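# Carry tube rack through self-closing doors to desk

## Task

Move the tube rack from the counter, through the self-closing doors, onto the desk, using one or more robots. It must finish upright with every tube fully seated in a hole, and both doors must be closed at the end. The rack and tubes must never touch the floor. All robots must release it and back away, and none may fall over or be left tilted.

## Robot and tools

Robots: three identical Hello Robot Stretch 3 units named r1, r2 and r3. Each has a two-wheel differential base (0.33 m long, 0.34 m wide, with a passive omni wheel at the rear), a lift on a mast and one telescoping arm that reaches out to the robot's RIGHT side. The base cannot drive sideways, so to move the gripper forward or back you drive the base. An on-the-spot turn pivots about the point midway between the drive wheels, 0.05 m behind the front edge. With the arm retracted and the wrist folded, the turning sweep has a radius of 0.28 m. An unfolded, level gripper reaches beyond that.

Frames: the base frame sits on the floor midway between the drive wheels, with x forward, y left and z up. hand_pose is reported in this frame, located where the closed fingertips meet. With all wrist joints at zero, its x axis points up, y points back along the arm toward the mast, and z points to the robot's rear. Odometry is the base frame as it was at the start of the scene. Each robot reports in its own frames, so only the images, lidar_m, wrist_depth_mm and head_depth_mm show where robots are relative to one another.

execute_actions: the argument actions is a list holding exactly one action, or none. With an empty list the call only returns the state and images. The action is an object keyed by robot name. Under each name you can give:
- base: exactly one of two relative moves. translate_m is a straight drive in metres from the base's current spot, -1 to 1, positive forward. rotate_rad is a turn in place in radians, -3.2 to 3.2, positive counter-clockwise seen from above (left).
- joints: absolute targets by name, not offsets. lift_m is arm height on the mast, 0 to 1.1 m. arm_m is extension, 0 to 0.52 m. wrist_yaw_rad runs -1.345 to 4.42; 0 points along the arm, positive swings toward the front, and 3.0 folds the wrist over the base. wrist_pitch_rad runs -1.57 to 0.451; 0 is level and negative tips the fingertips down. wrist_roll_rad runs -2.911 to 2.911; 0 puts the fingers side by side and level. gripper_m runs -0.089 to 0.179, larger meaning wider. The actual fingertip gap is smaller than this value: by about 0.007 when nearly closed, about 0.025 when fully open, and zero below 0.007. head_pan_rad runs -3.953 to 1.73; 0 faces forward, positive turns left, and -1.57 looks along the arm. head_tilt_rad runs -1.53 to 0.419; negative looks down.
- contact_limits: optional. {"arm_m": n} sets a motor_effort percentage from 1 to 100 at which the arm motion halts with contact_stop. Smaller values are gentler, but a value that is too small halts at once. The limit also caps how hard the arm holds until the next action.

All motions in one action begin together. cameras lists the images to return: omitted, null or ["all"] returns every camera, and [] returns none. Camera names look like r1_head_camera, r1_nav_camera and r1_wrist_camera. Any unknown key, unknown camera or out-of-range value rejects the entire call, and nothing moves. Anything you leave out of an action, including a joint, a base or a whole robot, may keep pushing toward its earlier target without the status showing it. If a result reports a stop, the remaining calls in that reply are skipped.

wait: seconds from 0 to 10. It commands nothing and returns the state and images. zoom_image: pass camera and region [x0,y0,x1,y1] in pixels of that camera's latest full image, measured from the top-left corner, at most 504x504. finished_scene: pass the current scene number. This ends the scene for good, so the goal must already hold.

Results: base_status and joint_status give the outcome of each commanded motion: done, off_target (came to rest short and may still be pushing), contact_stop, time_out or torque_fault. After the last three the old target is dropped. on_its_own describes things you did not command; its "held at" value is a target, not a measured position. motor_effort is a percentage, positive toward higher joint values, with the peak shown in brackets. Readings carry offsets and noise. A positive wheel effort means driving forward. base_odometry counts wheel rotation, so slipping shows up as travel. Heading runs from -3.142 to 3.142, positive to the left. turned_by_wheels and turned_by_imu give the turn since the last result. base_tilt is in degrees, with forward and right leaning positive, and carries a fixed error of up to about 4 degrees. lidar_m has 12 sectors of 30 degrees each, starting straight ahead and going counter-clockwise (4th is left, 7th behind, 10th right). It measures in a plane 0.17 m above the floor and sees from 0.15 to 12 m; "-" means nothing was detected. It misses clear objects and thin legs, and the robot's own parts can hide sectors 5, 6, 9 and 10. wrist_depth_mm (45 to 1000 mm) and head_depth_mm (280 to 4000 mm, in the sideways image) are 7x7 grids of median depths, read from the top left.

Gripping: to grip, command gripper_m below the object's width. To let go, command at least 0.02 above the value where contact was made. Neither the reading nor "done" confirms a grasp. To squeeze again, send a different value.

Speed: the base runs fast only when the arm is stowed (lift_m under 0.30, arm_m under 0.03, wrist_yaw_rad over 2.54). Otherwise it is slowed.

Cautions: never let two robots press together. Once bases touch, even millimetres more of driving is a hard press, and no state line reports robot contact. Robots drive slightly different distances, up to 2.5 cm per metre, so shared carrying strains the grip and can tip a robot. Fold or unfold the wrist only with lift_m between 0.32 and 0.95, pitch at -0.4 and roll near 0. With yaw below -0.4, keep pitch at -0.5 or lower. Pushing with the arm while the gripper is above about 0.45 m can tip the robot, as can driving while holding something fixed, snagging on furniture, or pushing a second time after a contact_stop. If the robot tilts, reverse the last move in small steps, free the gripper, and lower lift_m to about 0.2. A slack lift can sink under load. Wrist servos overheat under prolonged strain and go limp for 10 s. Avoid drops, slams and hard pushes, and expect loose objects to be nudged now and then.

Each tool is called in YAML: its name, and indented under it one key for each argument.

## Session

I'll start by looking at the scene.

execute_actions:
  actions: []

Scene clock: 0.00 s.
r1.base_odometry: x=+0.000 y=+0.000 heading=+0.000 (m, m, rad; r1's odometry frame)
r1.turned_by_wheels: +0.000 (rad since the last result)
r1.turned_by_imu: +0.000 (rad since the last result)
r1.base_tilt: forward=-0.8 right=+1.3 (deg)
r1.lidar_m: 1.23 1.18 1.23 1.34 1.30 1.34 1.85 1.27 2.62 2.01 1.86 1.67
r1.head_depth_mm: 1616 1633 1612 1574 1541 1525 1500 / 1536 1507 1482 1474 1445 1413 1407 / 1441 1409 1395 1370 1349 1327 1306 / 1349 1321 1306 1289 1267 1254 1235 / 1264 1243 1231 1205 1190 1182 1164 / 1188 1171 1159 1151 1129 1120 1100 / 1126 1116 1103 1086 1074 1058 1044
r1.base_status: not commanded
r1.joint_positions: lift_m=+0.566 arm_m=-0.002 wrist_yaw_rad=+3.042 wrist_pitch_rad=-0.436 wrist_roll_rad=+0.009 gripper_m=+0.037 head_pan_rad=+0.014 head_tilt_rad=-0.015
r1.joint_status: not commanded
r1.motor_effort: left_wheel=+1 right_wheel=-1 lift_m=+30 arm_m=+0 wrist_yaw_rad=+0 wrist_pitch_rad=+7 wrist_roll_rad=+0 gripper_m=+1 head_pan_rad=+0 head_tilt_rad=+1 (%)
r1.hand_pose: x=+0.0009 y=+0.0777 z=+0.5748 quat_wxyz=(+0.188, +0.700, +0.118, +0.679) (m; r1's base frame)
r1.wrist_depth_mm: 978 - - - - - 952 / - - - - - - 985 / - - - - - - - / - - - - - - - / - - - - - - - / 878 887 - 875 - 860 879 / 744 757 - 747 740 743 747
r2.base_odometry: x=+0.000 y=+0.000 heading=+0.000 (m, m, rad; r2's odometry frame)
r2.turned_by_wheels: +0.000 (rad since the last result)
r2.turned_by_imu: +0.000 (rad since the last result)
r2.base_tilt: forward=+3.1 right=+1.6 (deg)
r2.lidar_m: 1.57 1.20 1.18 1.48 1.14 1.12 1.20 1.75 2.96 2.66 2.05 2.03
r2.head_depth_mm: 1951 1944 1974 1978 1978 2018 2000 / 2044 2068 2110 2115 2115 2136 2087 / 2180 2240 2257 2259 2279 2345 2120 / 2171 2419 2431 2423 2445 2456 2021 / 2173 2506 2539 2565 1790 1717 1734 / 2144 2234 2216 2267 1658 1522 1538 / 1974 2041 2060 2056 1668 1369 1387
r2.base_status: not commanded
r2.joint_positions: lift_m=+0.444 arm_m=-0.003 wrist_yaw_rad=+2.822 wrist_pitch_rad=-0.480 wrist_roll_rad=-0.016 gripper_m=+0.037 head_pan_rad=+0.015 head_tilt_rad=+0.001
r2.joint_status: not commanded
r2.motor_effort: left_wheel=+0 right_wheel=+0 lift_m=+19 arm_m=+0 wrist_yaw_rad=+0 wrist_pitch_rad=+5 wrist_roll_rad=+0 gripper_m=+0 head_pan_rad=+0 head_tilt_rad=+1 (%)
r2.hand_pose: x=+0.0467 y=+0.0631 z=+0.4435 quat_wxyz=(+0.275, +0.699, +0.059, +0.657) (m; r2's base frame)
r2.wrist_depth_mm: - - - - - 989 916 / - - - - - - - / - - - - - - - / - 901 900 915 907 940 944 / 728 779 740 740 790 778 804 / 637 - 634 630 647 653 647 / 555 549 570 563 558 568 576
r3.base_odometry: x=+0.000 y=+0.000 heading=+0.000 (m, m, rad; r3's odometry frame)
r3.turned_by_wheels: +0.000 (rad since the last result)
r3.turned_by_imu: +0.000 (rad since the last result)
r3.base_tilt: forward=+1.6 right=-0.1 (deg)
r3.lidar_m: 2.51 1.28 1.65 1.34 1.34 1.47 1.82 1.83 2.11 1.83 1.81 2.01
r3.head_depth_mm: 1941 2859 2915 2908 2918 2900 2478 / 1938 2823 2827 2836 2838 2840 2466 / 1945 2707 2735 2728 2732 2745 2412 / 1950 2612 2658 2623 2629 2633 2411 / 1960 2536 2535 2536 2556 2527 2405 / 1977 2455 2455 2459 2452 2460 2316 / 1985 2369 2372 2361 2355 2354 1118
r3.base_status: not commanded
r3.joint_positions: lift_m=+0.590 arm_m=-0.003 wrist_yaw_rad=+2.977 wrist_pitch_rad=-0.583 wrist_roll_rad=+0.006 gripper_m=+0.037 head_pan_rad=-0.012 head_tilt_rad=-0.023
r3.joint_status: not commanded
r3.motor_effort: left_wheel=+0 right_wheel=+0 lift_m=+26 arm_m=+0 wrist_yaw_rad=+0 wrist_pitch_rad=+4 wrist_roll_rad=-1 gripper_m=-1 head_pan_rad=+0 head_tilt_rad=+2 (%)
r3.hand_pose: x=+0.0116 y=+0.0558 z=+0.5674 quat_wxyz=(+0.259, +0.693, +0.146, +0.657) (m; r3's base frame)
r3.wrist_depth_mm: - - - - - - - / - - - - - - - / - - - - - - - / 902 910 916 943 944 - 932 / 784 787 - 826 858 870 850 / 708 701 703 731 739 767 762 / 642 659 - 667 664 682 677
pictures: r1_head_camera (sideways: a quarter turn clockwise sets it upright), r1_nav_camera (sideways: a quarter turn counterclockwise sets it upright), r1_wrist_camera, r2_head_camera (sideways: a quarter turn clockwise sets it upright), r2_nav_camera (sideways: a quarter turn counterclockwise sets it upright), r2_wrist_camera, r3_head_camera (sideways: a quarter turn clockwise sets it upright), r3_nav_camera (sideways: a quarter turn counterclockwise sets it upright), r3_wrist_camera
Images, in order (width x height): r1_head_camera 896x504, r1_nav_camera 672x504, r1_wrist_camera 644x364, r2_head_camera 896x504, r2_nav_camera 672x504, r2_wrist_camera 644x364, r3_head_camera 896x504, r3_nav_camera 672x504, r3_wrist_camera 644x364.

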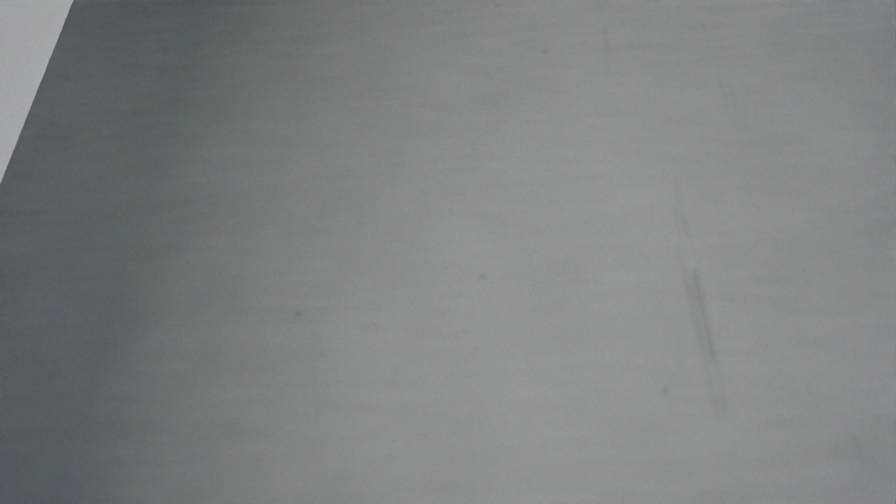

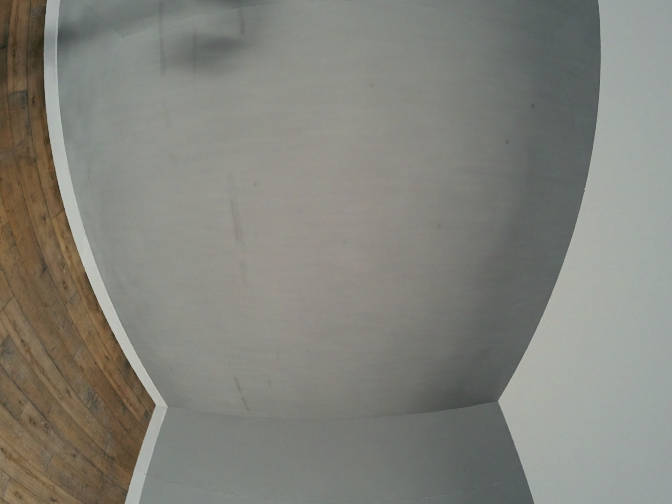

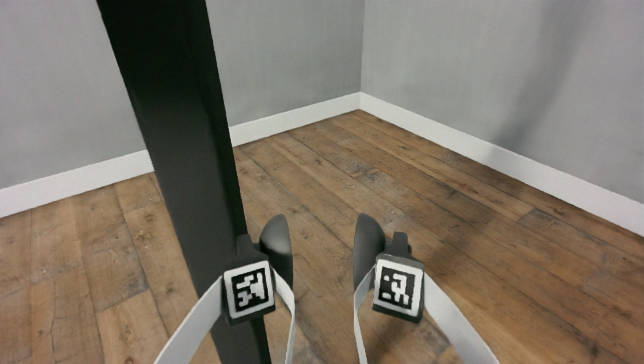

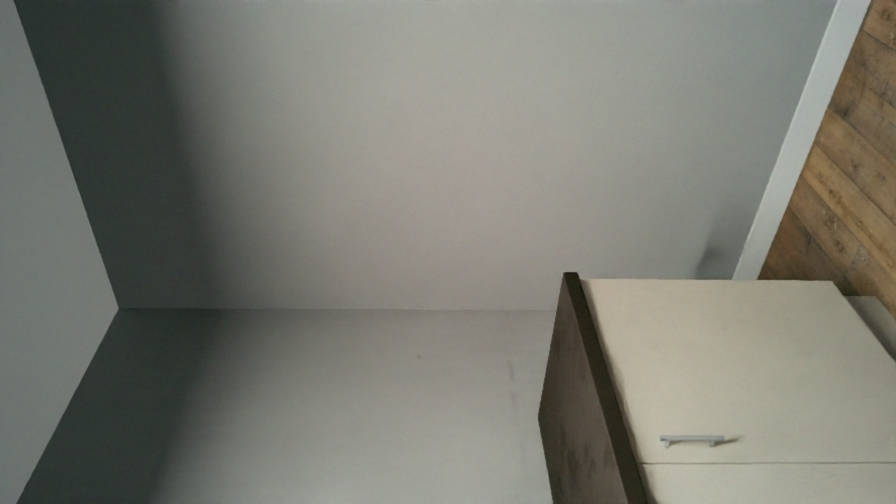

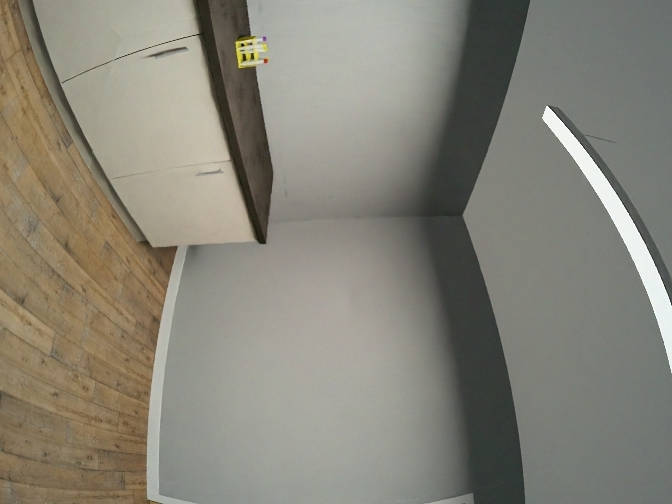

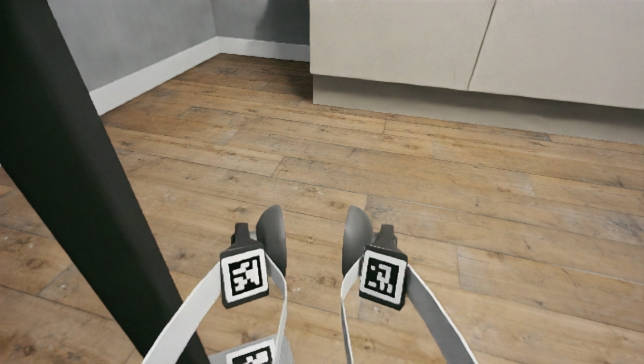

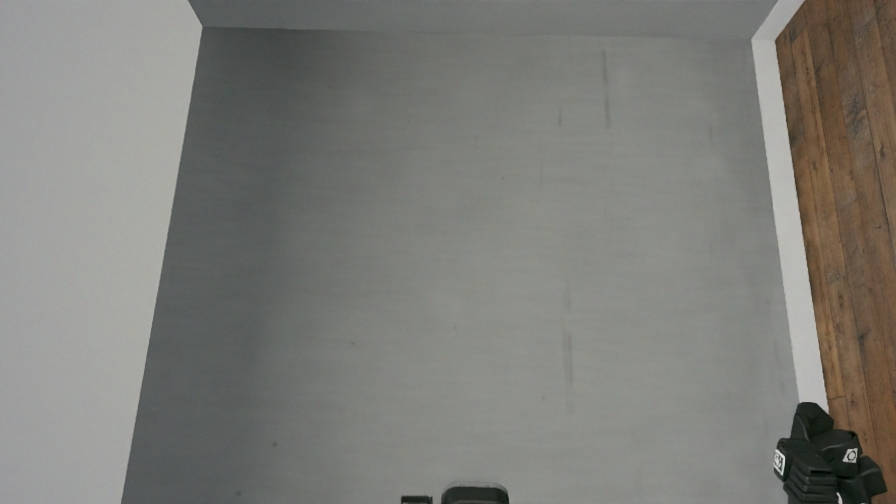

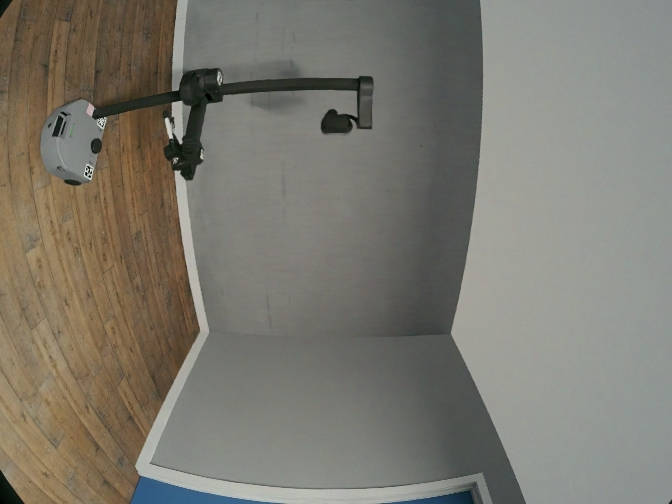

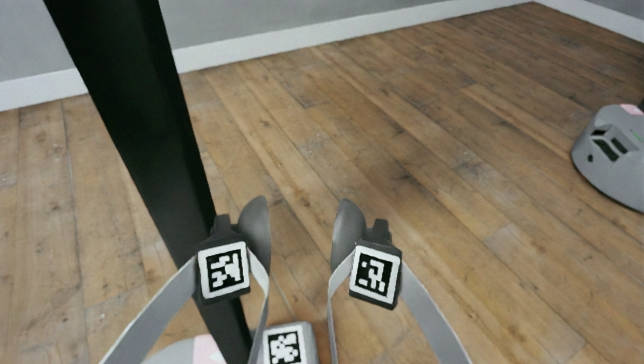

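execute_actions:
  actions:
    - {"r1": {"joints": {"head_pan_rad": -1.57, "head_tilt_rad": -0.3}}, "r2": {"joints": {"head_pan_rad": -1.2, "head_tilt_rad": -0.3}}, "r3": {"joints": {"head_pan_rad": -1.3, "head_tilt_rad": -0.3}}}
  cameras: ["r1_nav_camera", "r2_nav_camera", "r3_nav_camera", "r3_head_camera"]

Scene clock: 15.17 s.
r1.base_odometry: x=+0.000 y=+0.000 heading=+0.000 (m, m, rad; r1's odometry frame)
r1.turned_by_wheels: +0.000 (rad since the last result)
r1.turned_by_imu: +0.001 (rad since the last result)
r1.base_tilt: forward=-0.7 right=+1.3 (deg)
r1.lidar_m: 1.22 1.18 1.23 1.34 1.30 1.35 1.85 1.27 2.63 2.01 1.86 1.67
r1.head_depth_mm: 2243 2365 2464 2565 2688 2010 1542 / 2123 2215 2295 2425 2521 2034 1545 / 2019 2104 2192 2273 2426 2041 1556 / 1931 2029 2096 2187 2298 2082 1560 / 1853 1915 1983 2063 2142 2081 1591 / 1743 1815 1870 1922 2023 1948 1579 / 1581 1645 1703 1770 1821 1869 1591
r1.base_status: not commanded
r1.joint_positions: lift_m=+0.566 arm_m=-0.002 wrist_yaw_rad=+3.042 wrist_pitch_rad=-0.436 wrist_roll_rad=+0.009 gripper_m=+0.037 head_pan_rad=-1.563 head_tilt_rad=-0.296
r1.joint_status: all done
r1.motor_effort: left_wheel=+0(0) right_wheel=+0(0) lift_m=+30(30) arm_m=+0(0) wrist_yaw_rad=+0(1) wrist_pitch_rad=+7(7) wrist_roll_rad=+0(0) gripper_m=+0(0) head_pan_rad=-3(37) head_tilt_rad=-2(20) (%)
r1.hand_pose: x=+0.0009 y=+0.0777 z=+0.5748 quat_wxyz=(+0.188, +0.700, +0.118, +0.679) (m; r1's base frame)
r1.wrist_depth_mm: 989 - - - - - 956 / - - - - - - 988 / - - - - - - - / - - - - - - - / - - - - - - - / 898 893 - 893 - 870 870 / 758 753 - 751 744 737 741
r2.base_odometry: x=+0.000 y=+0.000 heading=+0.000 (m, m, rad; r2's odometry frame)
r2.turned_by_wheels: +0.000 (rad since the last result)
r2.turned_by_imu: -0.001 (rad since the last result)
r2.base_tilt: forward=+3.2 right=+1.6 (deg)
r2.lidar_m: 1.56 1.20 1.18 1.48 1.14 1.12 1.20 1.75 2.95 2.66 2.05 2.03
r2.head_depth_mm: 2466 2618 2848 3067 2481 1855 1488 / 2311 2455 2656 2873 2452 1853 1487 / 2182 2303 2465 2640 2450 1839 1486 / 2036 2171 2278 2454 2476 1857 1479 / 1933 2054 2179 2290 2376 1846 1479 / 1833 1915 2049 2140 2247 1862 1487 / 1731 1823 1930 2030 2160 1846 1493
r2.base_status: not commanded
r2.joint_positions: lift_m=+0.444 arm_m=-0.003 wrist_yaw_rad=+2.822 wrist_pitch_rad=-0.480 wrist_roll_rad=-0.016 gripper_m=+0.037 head_pan_rad=-1.193 head_tilt_rad=-0.296
r2.joint_status: all done
r2.motor_effort: left_wheel=+0(0) right_wheel=+0(0) lift_m=+19(20) arm_m=+1(0) wrist_yaw_rad=+0(0) wrist_pitch_rad=+4(4) wrist_roll_rad=+0(0) gripper_m=+0(0) head_pan_rad=-4(44) head_tilt_rad=-1(18) (%)
r2.hand_pose: x=+0.0467 y=+0.0631 z=+0.4435 quat_wxyz=(+0.275, +0.699, +0.059, +0.657) (m; r2's base frame)
r2.wrist_depth_mm: - - - - - 973 918 / - - - - - - - / - - - - - - - / - 894 918 913 896 920 911 / 727 765 758 743 777 765 767 / 641 - 637 628 651 652 666 / 556 543 574 561 563 575 568
r3.base_odometry: x=+0.000 y=+0.000 heading=+0.000 (m, m, rad; r3's odometry frame)
r3.turned_by_wheels: +0.000 (rad since the last result)
r3.turned_by_imu: +0.000 (rad since the last result)
r3.base_tilt: forward=+1.6 right=-0.1 (deg)
r3.lidar_m: 2.51 1.28 1.64 1.34 1.34 1.47 1.82 1.82 2.11 1.83 1.81 2.01
r3.head_depth_mm: 1623 1704 1772 1882 1976 2058 1652 / 1621 1700 1775 1864 1957 2041 1662 / 1612 1689 1769 1864 1979 2050 1656 / 1665 1736 1818 1899 2003 2050 1647 / 1676 1765 1836 1955 2048 2111 1639 / 1688 1756 1829 1944 2042 2107 1641 / 1676 1753 1842 1935 2035 2100 1635
r3.base_status: not commanded
r3.joint_positions: lift_m=+0.590 arm_m=-0.003 wrist_yaw_rad=+2.977 wrist_pitch_rad=-0.583 wrist_roll_rad=+0.006 gripper_m=+0.037 head_pan_rad=-1.293 head_tilt_rad=-0.296
r3.joint_status: all done
r3.motor_effort: left_wheel=+0(1) right_wheel=+0(0) lift_m=+26(26) arm_m=+0(0) wrist_yaw_rad=+0(0) wrist_pitch_rad=+4(4) wrist_roll_rad=-1(1) gripper_m=+0(0) head_pan_rad=-3(46) head_tilt_rad=-2(20) (%)
r3.hand_pose: x=+0.0116 y=+0.0558 z=+0.5674 quat_wxyz=(+0.259, +0.693, +0.146, +0.657) (m; r3's base frame)
r3.wrist_depth_mm: - - - - - - - / - - - - - - - / - - - - - - - / 897 906 931 938 941 - 939 / 778 796 - 824 830 843 836 / 690 710 711 723 773 748 777 / 628 644 - 683 668 672 691
pictures: r1_nav_camera (sideways: a quarter turn counterclockwise sets it upright), r2_nav_camera (sideways: a quarter turn counterclockwise sets it upright), r3_head_camera (sideways: a quarter turn clockwise sets it upright), r3_nav_camera (sideways: a quarter turn counterclockwise sets it upright)
Images, in order (width x height): r1_nav_camera 672x504, r2_nav_camera 672x504, r3_head_camera 896x504, r3_nav_camera 672x504.

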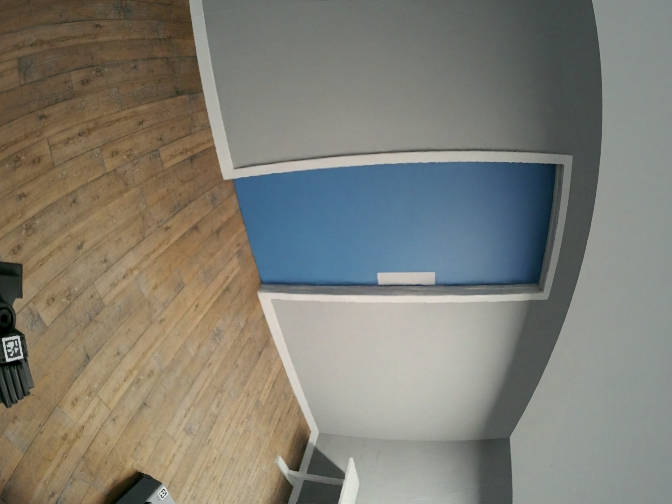

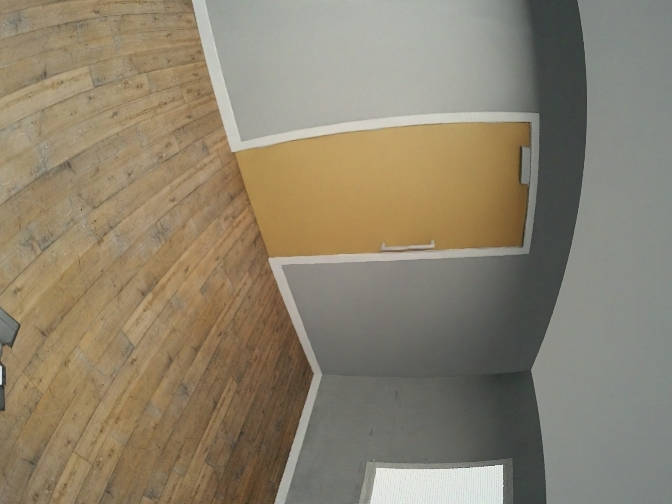

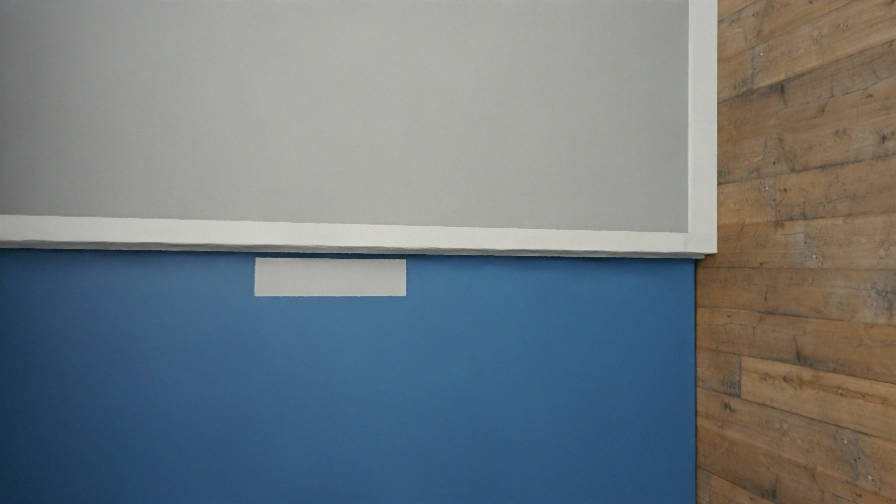

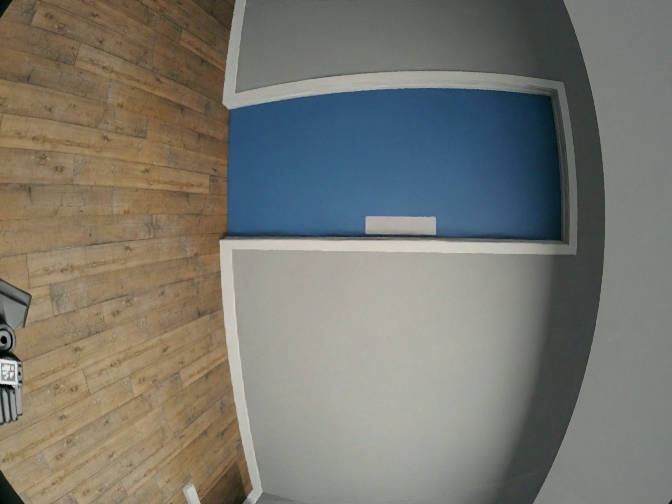

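execute_actions:
  actions:
    - {"r1": {"joints": {"lift_m": 0.25, "head_pan_rad": -2.4, "head_tilt_rad": -0.4}}, "r2": {"joints": {"head_pan_rad": 0.75, "head_tilt_rad": -0.3}}, "r3": {"joints": {"lift_m": 0.25, "head_pan_rad": -2.6, "head_tilt_rad": -0.4}}}
  cameras: ["r1_nav_camera", "r2_nav_camera", "r2_head_camera", "r3_nav_camera", "r3_head_camera"]

Scene clock: 79.43 s.
r1.base_odometry: x=+0.000 y=+0.000 heading=+0.000 (m, m, rad; r1's odometry frame)
r1.turned_by_wheels: +0.000 (rad since the last result)
r1.turned_by_imu: +0.002 (rad since the last result)
r1.base_tilt: forward=-0.7 right=+1.3 (deg)
r1.lidar_m: 1.22 1.18 1.23 1.34 1.30 1.34 1.85 1.27 2.63 2.01 1.86 1.67
r1.head_depth_mm: 2900 3021 3176 3048 2186 1643 1401 / 2994 3072 3328 3490 2204 1519 1401 / 3039 3250 3412 3585 2463 1626 1421 / 3129 3346 3581 3644 2507 1813 1414 / 3266 3345 3615 3742 2488 1828 1436 / 3293 3456 3684 3758 2549 1838 1437 / 3106 3097 3160 3209 2581 1866 1447
r1.base_status: not commanded
r1.joint_positions: lift_m=+0.251 arm_m=-0.002 wrist_yaw_rad=+3.042 wrist_pitch_rad=-0.437 wrist_roll_rad=+0.009 gripper_m=+0.037 head_pan_rad=-2.393 head_tilt_rad=-0.395
r1.joint_status: all done
r1.motor_effort: left_wheel=+0(0) right_wheel=-1(0) lift_m=+16(27) arm_m=+0(0) wrist_yaw_rad=+0(1) wrist_pitch_rad=+7(7) wrist_roll_rad=+1(0) gripper_m=+1(0) head_pan_rad=-3(39) head_tilt_rad=-2(11) (%)
r1.hand_pose: x=+0.0009 y=+0.0776 z=+0.2590 quat_wxyz=(+0.188, +0.700, +0.118, +0.679) (m; r1's base frame)
r1.wrist_depth_mm: - - - - - - 942 / - - - - - - 986 / 924 925 918 904 904 913 896 / 713 695 697 699 680 686 696 / 567 570 - 562 574 567 548 / 478 507 - - - 468 464 / - - - - 403 402 402
r2.base_odometry: x=+0.000 y=+0.000 heading=+0.000 (m, m, rad; r2's odometry frame)
r2.turned_by_wheels: +0.000 (rad since the last result)
r2.turned_by_imu: -0.001 (rad since the last result)
r2.base_tilt: forward=+3.2 right=+1.7 (deg)
r2.lidar_m: 1.56 1.20 1.18 1.48 1.15 1.12 1.20 1.75 2.95 2.66 2.05 2.03
r2.head_depth_mm: 1659 1771 1841 1337 1401 1528 1485 / 1636 1730 1817 1298 1375 1489 1480 / 1599 1697 1783 1268 1351 1454 1473 / 1559 1651 1747 1231 1308 1406 1487 / 1537 1623 1723 1224 1281 1368 1485 / 1515 1602 1683 1199 1234 1322 1437 / 1482 1558 1653 1173 1216 1300 1408
r2.base_status: not commanded
r2.joint_positions: lift_m=+0.444 arm_m=-0.003 wrist_yaw_rad=+2.822 wrist_pitch_rad=-0.480 wrist_roll_rad=-0.016 gripper_m=+0.037 head_pan_rad=+0.743 head_tilt_rad=-0.296
r2.joint_status: all done
r2.motor_effort: left_wheel=+0(0) right_wheel=+0(0) lift_m=+19(19) arm_m=+0(1) wrist_yaw_rad=+1(0) wrist_pitch_rad=+5(4) wrist_roll_rad=+0(0) gripper_m=+0(0) head_pan_rad=+4(44) head_tilt_rad=-1(1) (%)
r2.hand_pose: x=+0.0467 y=+0.0631 z=+0.4435 quat_wxyz=(+0.275, +0.699, +0.059, +0.657) (m; r2's base frame)
r2.wrist_depth_mm: - - - - - 962 937 / - - - - - - - / - - - - - - - / - 921 903 915 901 936 919 / 719 756 759 765 776 752 782 / 629 - 634 626 653 653 650 / 546 548 565 562 557 570 559
r3.base_odometry: x=+0.000 y=+0.000 heading=+0.000 (m, m, rad; r3's odometry frame)
r3.turned_by_wheels: +0.000 (rad since the last result)
r3.turned_by_imu: +0.000 (rad since the last result)
r3.base_tilt: forward=+1.7 right=+0.0 (deg)
r3.lidar_m: 2.51 1.28 1.65 1.34 1.34 1.48 1.83 1.83 2.10 1.83 1.81 2.00
r3.head_depth_mm: 1939 2049 2163 1843 2293 1883 1506 / 1971 2090 2214 1839 2459 1875 1500 / 2021 2136 2293 1984 2507 1889 1501 / 2067 2217 2358 1967 2506 1878 1492 / 2129 2274 2392 2140 2490 1865 1500 / 2170 2317 2459 2161 2345 1866 1498 / 2234 2385 2546 2783 2506 1867 1489
r3.base_status: not commanded
r3.joint_positions: lift_m=+0.250 arm_m=-0.003 wrist_yaw_rad=+2.977 wrist_pitch_rad=-0.583 wrist_roll_rad=+0.006 gripper_m=+0.037 head_pan_rad=-2.593 head_tilt_rad=-0.395
r3.joint_status: all done
r3.motor_effort: left_wheel=+0(1) right_wheel=+0(0) lift_m=+23(25) arm_m=+0(0) wrist_yaw_rad=+0(0) wrist_pitch_rad=+4(4) wrist_roll_rad=+0(1) gripper_m=+0(0) head_pan_rad=-3(41) head_tilt_rad=-2(12) (%)
r3.hand_pose: x=+0.0116 y=+0.0557 z=+0.2276 quat_wxyz=(+0.259, +0.693, +0.147, +0.656) (m; r3's base frame)
r3.wrist_depth_mm: 789 - 852 885 909 958 - / 645 - 677 705 736 729 758 / 542 - 568 579 588 608 608 / 479 - 514 510 500 513 531 / - - - - 443 445 456 / - - - - 390 389 400 / - - - - 346 357 356
pictures: r1_nav_camera (sideways: a quarter turn counterclockwise sets it upright), r2_head_camera (sideways: a quarter turn clockwise sets it upright), r2_nav_camera (sideways: a quarter turn counterclockwise sets it upright), r3_head_camera (sideways: a quarter turn clockwise sets it upright), r3_nav_camera (sideways: a quarter turn counterclockwise sets it upright)
Images, in order (width x height): r1_nav_camera 672x504, r2_head_camera 896x504, r2_nav_camera 672x504, r3_head_camera 896x504, r3_nav_camera 672x504.

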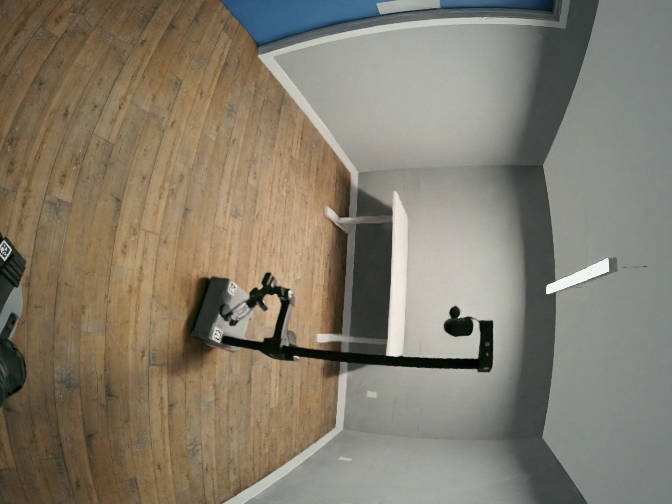

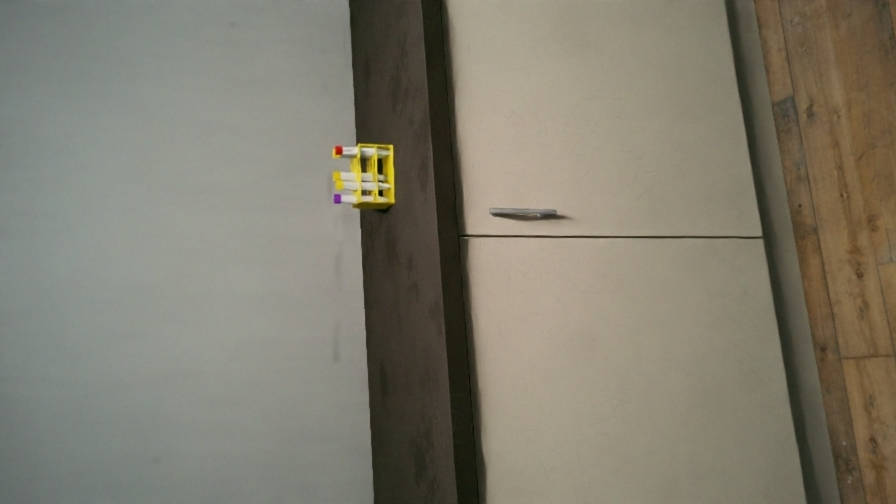

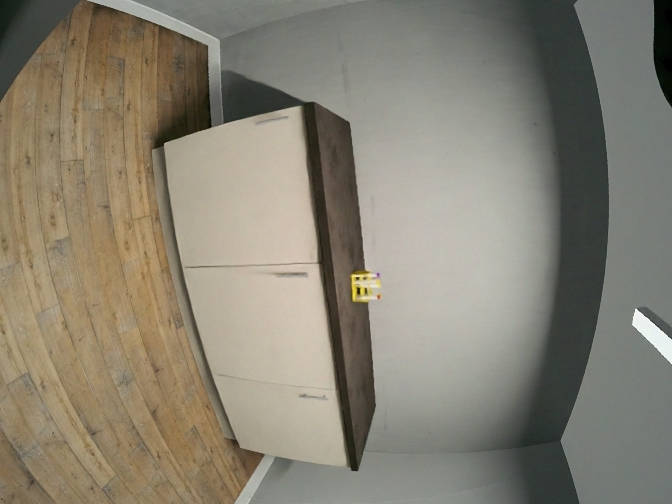

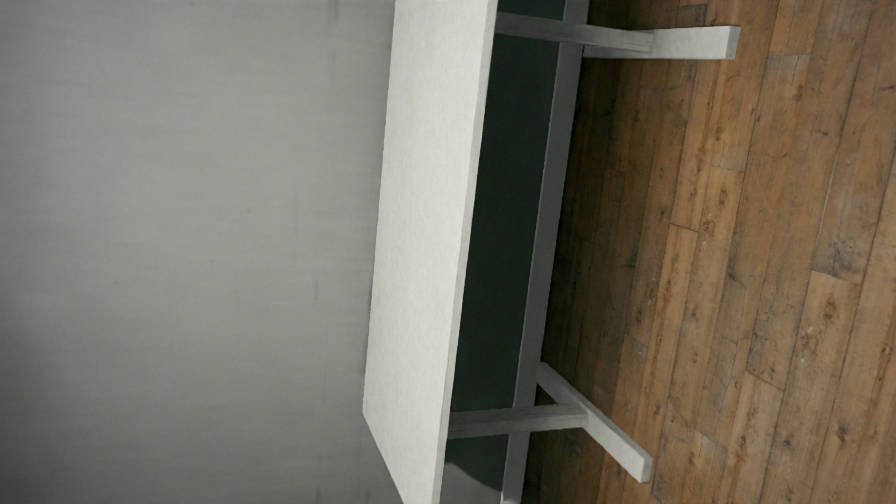

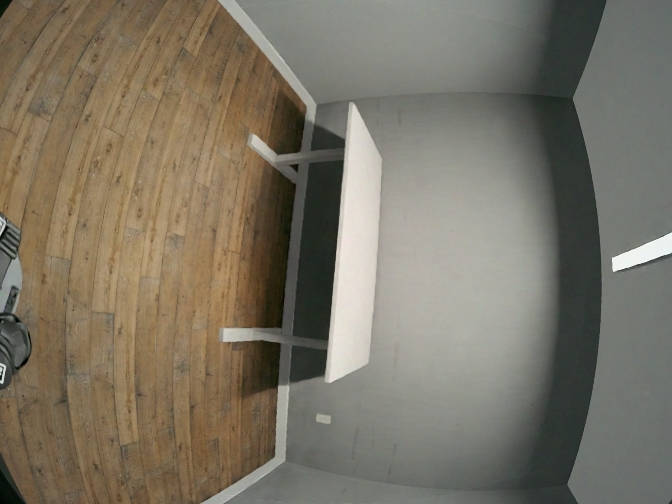

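zoom_image:
  camera: "r2_head_camera"
  region: [300, 110, 440, 240]

Region (300, 110, 440, 240) of r2_head_camera's 896x504 image, scaled by 3.600, with more detail than that image has; it fills the top 468 rows of this view, and the rest is white.

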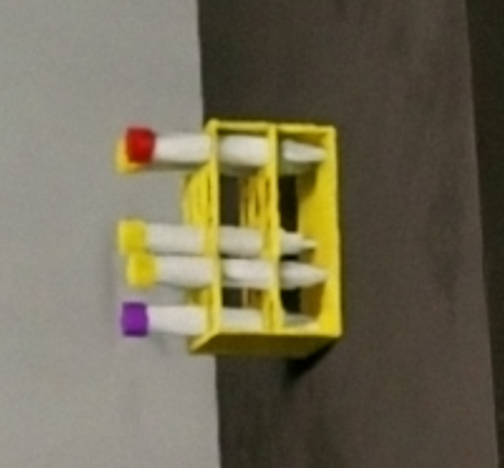

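execute_actions:
  actions:
    - {"r1": {"joints": {"head_pan_rad": -1.3, "head_tilt_rad": -0.4}}, "r2": {"base": {"rotate_rad": 0.17}, "joints": {"head_pan_rad": 0.5, "head_tilt_rad": -0.4, "wrist_pitch_rad": -0.4}}, "r3": {"base": {"translate_m": 0.44}, "joints": {"head_pan_rad": 0.0, "head_tilt_rad": -0.4}}}
  cameras: []

execute_actions:
  actions:
    - {"r2": {"base": {"translate_m": 1.0}, "joints": {"lift_m": 0.9}}, "r3": {"base": {"rotate_rad": -1.29}}}
  cameras: ["r2_nav_camera", "r3_nav_camera", "r3_head_camera", "r1_nav_camera"]

Scene clock: 167.67 s.
r1.base_odometry: x=+0.000 y=+0.000 heading=+0.000 (m, m, rad; r1's odometry frame)
r1.turned_by_wheels: +0.000 (rad since the last result)
r1.turned_by_imu: +0.002 (rad since the last result)
r1.base_tilt: forward=-0.7 right=+1.3 (deg)
r1.lidar_m: 1.22 1.18 1.23 1.34 1.30 1.34 1.85 0.88 2.62 2.01 1.86 1.67
r1.head_depth_mm: 1834 1958 2118 2249 2289 1777 1402 / 1796 1891 2034 2170 2277 1793 1414 / 1745 1839 1980 2127 2241 1801 1416 / 1697 1774 1890 1998 2134 1815 1415 / 1566 1676 1775 1884 2019 1832 1432 / 1551 1639 1722 1844 1969 1844 1447 / 1501 1580 1698 1781 1913 1846 1450
r1.base_status: not commanded
r1.joint_positions: lift_m=+0.251 arm_m=-0.002 wrist_yaw_rad=+3.042 wrist_pitch_rad=-0.437 wrist_roll_rad=+0.009 gripper_m=+0.037 head_pan_rad=-1.307 head_tilt_rad=-0.395
r1.joint_status: all done
r1.motor_effort: left_wheel=+1(0) right_wheel=+0(0) lift_m=+16(16) arm_m=+0(0) wrist_yaw_rad=-2(0) wrist_pitch_rad=+7(7) wrist_roll_rad=+0(0) gripper_m=+2(0) head_pan_rad=+4(37) head_tilt_rad=-2(0) (%)
r1.hand_pose: x=+0.0009 y=+0.0776 z=+0.2590 quat_wxyz=(+0.188, +0.700, +0.118, +0.679) (m; r1's base frame)
r1.wrist_depth_mm: - - - - - - 943 / - - - - - - 982 / 917 917 923 915 922 888 919 / 715 710 703 699 689 687 691 / 566 571 - 561 570 557 554 / 478 504 - - - 469 466 / - - - - 403 403 400
r2.base_odometry: x=+0.000 y=+0.000 heading=+0.170 (m, m, rad; r2's odometry frame)
r2.turned_by_wheels: +0.170 (rad since the last result)
r2.turned_by_imu: +0.169 (rad since the last result)
r2.base_tilt: forward=+3.2 right=+1.6 (deg)
r2.lidar_m: 1.38 1.18 1.18 1.31 1.13 1.13 1.30 2.22 2.96 2.36 2.03 2.02
r2.head_depth_mm: 1711 1842 1464 1429 1575 1677 1371 / 1659 1774 1453 1380 1517 1652 1357 / 1613 1740 1436 1331 1465 1617 1358 / 1587 1686 1452 1282 1419 1576 1368 / 1541 1652 1473 1245 1362 1529 1371 / 1508 1620 1479 1205 1320 1446 1370 / 1472 1564 1479 1174 1280 1396 1370
r2.base_status: done
r2.joint_positions: lift_m=+0.444 arm_m=-0.003 wrist_yaw_rad=+2.822 wrist_pitch_rad=-0.423 wrist_roll_rad=-0.016 gripper_m=+0.037 head_pan_rad=+0.507 head_tilt_rad=-0.395
r2.joint_status: all done
r2.motor_effort: left_wheel=-1(4) right_wheel=+3(6) lift_m=+20(20) arm_m=+0(0) wrist_yaw_rad=+1(0) wrist_pitch_rad=+8(8) wrist_roll_rad=+0(0) gripper_m=+0(1) head_pan_rad=-3(23) head_tilt_rad=-1(10) (%)
r2.hand_pose: x=+0.0491 y=+0.0704 z=+0.4561 quat_wxyz=(+0.257, +0.700, +0.039, +0.665) (m; r2's base frame)
r2.wrist_depth_mm: 952 - - - - 937 842 / - - - - - - 866 / - - - - - - - / - - - - - - - / 787 788 833 806 822 834 839 / 663 - 667 643 673 689 695 / 581 - 564 579 590 600 613
r3.base_odometry: x=+0.440 y=+0.000 heading=+0.000 (m, m, rad; r3's odometry frame)
r3.turned_by_wheels: +0.000 (rad since the last result)
r3.turned_by_imu: +0.001 (rad since the last result)
r3.base_tilt: forward=+1.7 right=-0.1 (deg)
r3.lidar_m: 2.09 0.89 1.83 1.50 1.50 1.64 2.25 2.41 2.05 1.72 1.72 1.84
r3.head_depth_mm: 2097 2239 2398 2638 2524 1887 1500 / 2024 2159 2324 2527 2536 1883 1506 / 1963 2087 2252 2412 2494 1870 1497 / 1910 2017 2168 2332 2417 1870 1492 / 1842 1956 2085 2242 2354 1857 1494 / 1797 1894 2030 2169 2279 1871 1494 / 1740 1844 1958 2081 2232 1863 1380
r3.base_status: done
r3.joint_positions: lift_m=+0.250 arm_m=-0.003 wrist_yaw_rad=+2.977 wrist_pitch_rad=-0.583 wrist_roll_rad=+0.006 gripper_m=+0.037 head_pan_rad=-0.007 head_tilt_rad=-0.396
r3.joint_status: all done
r3.motor_effort: left_wheel=+1(8) right_wheel=+0(5) lift_m=+23(23) arm_m=+0(0) wrist_yaw_rad=+0(0) wrist_pitch_rad=+4(4) wrist_roll_rad=-1(1) gripper_m=-1(0) head_pan_rad=+5(46) head_tilt_rad=-2(1) (%)
r3.hand_pose: x=+0.0116 y=+0.0557 z=+0.2276 quat_wxyz=(+0.259, +0.693, +0.147, +0.656) (m; r3's base frame)
r3.wrist_depth_mm: 776 - 865 861 901 713 559 / 646 - 692 710 723 680 556 / 547 - 568 578 603 602 603 / 476 - 511 516 499 514 519 / - - - - 438 450 464 / - - - - 384 393 400 / - - - - 344 354 353
pictures: none
No camera images: the call's "cameras" was empty. Leave "cameras" out to get every camera's image.

Scene clock: 178.83 s.
r1.base_odometry: x=+0.000 y=+0.000 heading=+0.000 (m, m, rad; r1's odometry frame)
r1.turned_by_wheels: +0.000 (rad since the last result)
r1.turned_by_imu: +0.003 (rad since the last result)
r1.base_tilt: forward=-0.8 right=+1.3 (deg)
r1.lidar_m: 1.23 1.19 1.23 1.34 1.31 1.35 1.86 0.75 2.62 2.01 1.86 1.67
r1.head_depth_mm: 1846 1966 2075 2220 2351 1766 1391 / 1783 1891 2015 2152 2264 1783 1417 / 1732 1849 1976 2126 2220 1789 1415 / 1690 1774 1897 2016 2116 1825 1421 / 1589 1673 1796 1897 2043 1821 1448 / 1543 1639 1723 1825 1979 1833 1450 / 1522 1583 1685 1794 1898 1842 1462
r1.base_status: not commanded
r1.joint_positions: lift_m=+0.251 arm_m=-0.002 wrist_yaw_rad=+3.042 wrist_pitch_rad=-0.437 wrist_roll_rad=+0.009 gripper_m=+0.037 head_pan_rad=-1.307 head_tilt_rad=-0.395
r1.joint_status: not commanded
r1.motor_effort: left_wheel=+0(0) right_wheel=-1(0) lift_m=+16(16) arm_m=+0(0) wrist_yaw_rad=+0(0) wrist_pitch_rad=+7(7) wrist_roll_rad=+0(0) gripper_m=+1(0) head_pan_rad=+3(3) head_tilt_rad=-3(2) (%)
r1.hand_pose: x=+0.0009 y=+0.0776 z=+0.2590 quat_wxyz=(+0.188, +0.700, +0.118, +0.679) (m; r1's base frame)
r1.wrist_depth_mm: 996 - - - - - 966 / - - - - - - 996 / 938 921 925 908 918 905 921 / 689 701 706 690 702 680 684 / 573 559 - 561 569 560 557 / 477 509 - - - 464 468 / - - - - 404 406 402
r2.base_odometry: x=+0.986 y=+0.169 heading=+0.170 (m, m, rad; r2's odometry frame)
r2.turned_by_wheels: +0.000 (rad since the last result)
r2.turned_by_imu: +0.004 (rad since the last result)
r2.base_tilt: forward=+3.2 right=+1.7 (deg)
r2.lidar_m: 0.56 0.48 0.48 0.55 0.94 1.84 2.12 3.67 2.66 1.53 1.32 1.32
r2.head_depth_mm: 1027 1107 1193 891 642 683 780 / 997 1080 1156 892 642 655 746 / 972 1049 1139 892 644 623 708 / 954 1029 1105 893 644 605 680 / 933 1004 1080 899 647 556 649 / 908 974 1048 901 648 557 624 / 891 954 1027 900 648 538 601
r2.base_status: done
r2.joint_positions: lift_m=+0.900 arm_m=-0.003 wrist_yaw_rad=+2.822 wrist_pitch_rad=-0.421 wrist_roll_rad=-0.016 gripper_m=+0.037 head_pan_rad=+0.507 head_tilt_rad=-0.395
r2.joint_status: all done
r2.motor_effort: left_wheel=-2(4) right_wheel=+2(5) lift_m=+23(26) arm_m=+0(0) wrist_yaw_rad=+0(0) wrist_pitch_rad=+7(8) wrist_roll_rad=+0(0) gripper_m=+0(0) head_pan_rad=-4(4) head_tilt_rad=-2(2) (%)
r2.hand_pose: x=+0.0492 y=+0.0706 z=+0.9117 quat_wxyz=(+0.256, +0.700, +0.038, +0.665) (m; r2's base frame)
r2.wrist_depth_mm: 772 736 782 688 843 852 772 / - 702 606 526 470 454 450 / - 819 692 594 516 461 405 / - 916 777 661 558 491 448 / - - 905 752 610 534 483 / - - - 835 663 597 525 / - - - - 810 663 572
r3.base_odometry: x=+0.440 y=+0.000 heading=-1.290 (m, m, rad; r3's odometry frame)
r3.turned_by_wheels: -1.290 (rad since the last result)
r3.turned_by_imu: -1.309 (rad since the last result)
r3.base_tilt: forward=+1.8 right=+0.0 (deg)
r3.lidar_m: 1.72 1.72 2.21 0.90 0.89 1.58 1.49 1.52 1.98 2.25 2.41 1.77
r3.head_depth_mm: 1450 1533 1635 1770 1905 1878 1502 / 1515 1597 1692 1810 1943 1881 1497 / 1515 1602 1719 1837 1984 1879 1501 / 1511 1597 1708 1841 1988 1875 1497 / 1500 1602 1706 1822 1990 1867 1501 / 1495 1595 1702 1834 1971 1868 1489 / 1473 1555 1649 1732 1870 1860 1494
r3.base_status: done
r3.joint_positions: lift_m=+0.250 arm_m=-0.003 wrist_yaw_rad=+2.977 wrist_pitch_rad=-0.583 wrist_roll_rad=+0.006 gripper_m=+0.037 head_pan_rad=-0.007 head_tilt_rad=-0.396
r3.joint_status: not commanded
r3.motor_effort: left_wheel=+3(13) right_wheel=-2(7) lift_m=+23(23) arm_m=+0(0) wrist_yaw_rad=+0(0) wrist_pitch_rad=+4(4) wrist_roll_rad=+0(1) gripper_m=-1(0) head_pan_rad=+3(3) head_tilt_rad=-1(2) (%)
r3.hand_pose: x=+0.0116 y=+0.0557 z=+0.2275 quat_wxyz=(+0.259, +0.693, +0.147, +0.656) (m; r3's base frame)
r3.wrist_depth_mm: 580 - 826 887 938 939 - / 633 - 672 718 712 740 773 / 538 - 564 576 587 604 621 / 479 - 520 501 506 513 518 / - - - - 437 439 447 / - - - - 390 396 396 / - - - - 343 351 357
pictures: r1_nav_camera (sideways: a quarter turn counterclockwise sets it upright), r2_nav_camera (sideways: a quarter turn counterclockwise sets it upright), r3_head_camera (sideways: a quarter turn clockwise sets it upright), r3_nav_camera (sideways: a quarter turn counterclockwise sets it upright)
Images, in order (width x height): r1_nav_camera 672x504, r2_nav_camera 672x504, r3_head_camera 896x504, r3_nav_camera 672x504.

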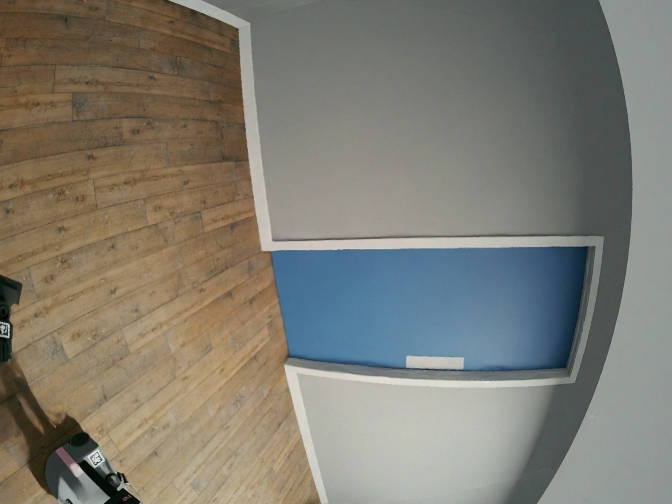

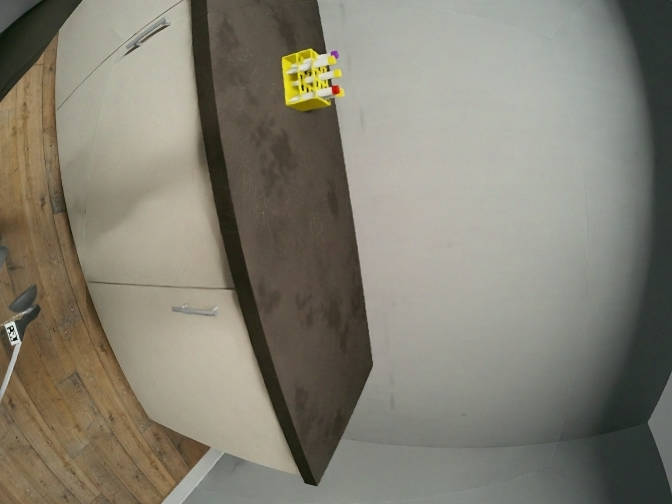

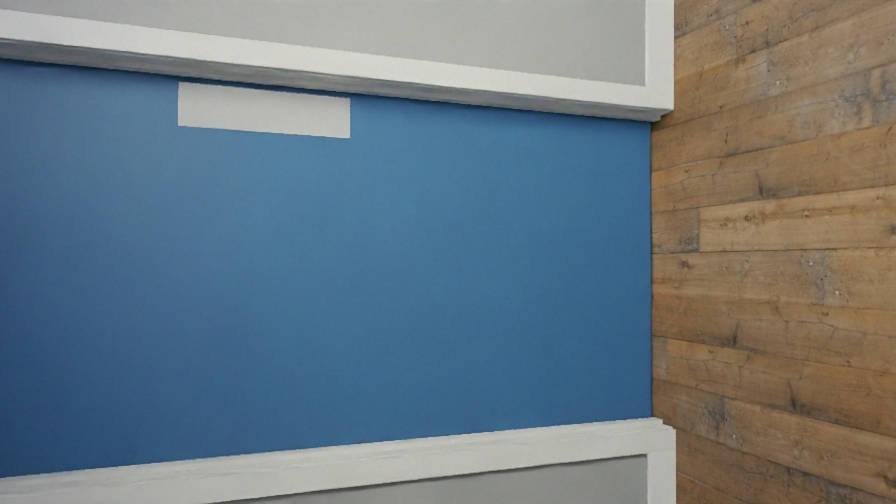

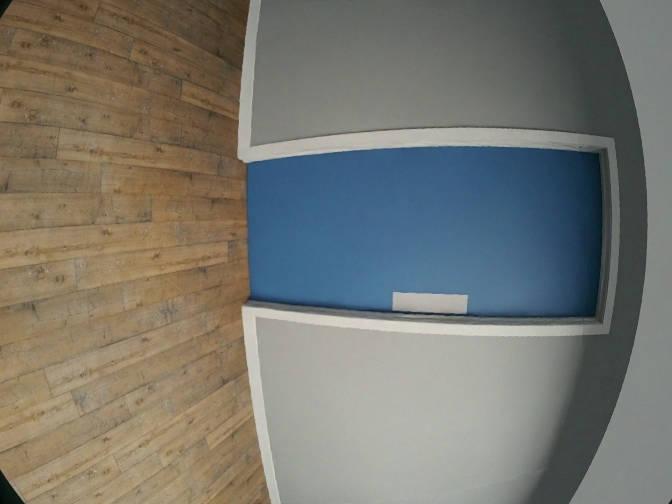

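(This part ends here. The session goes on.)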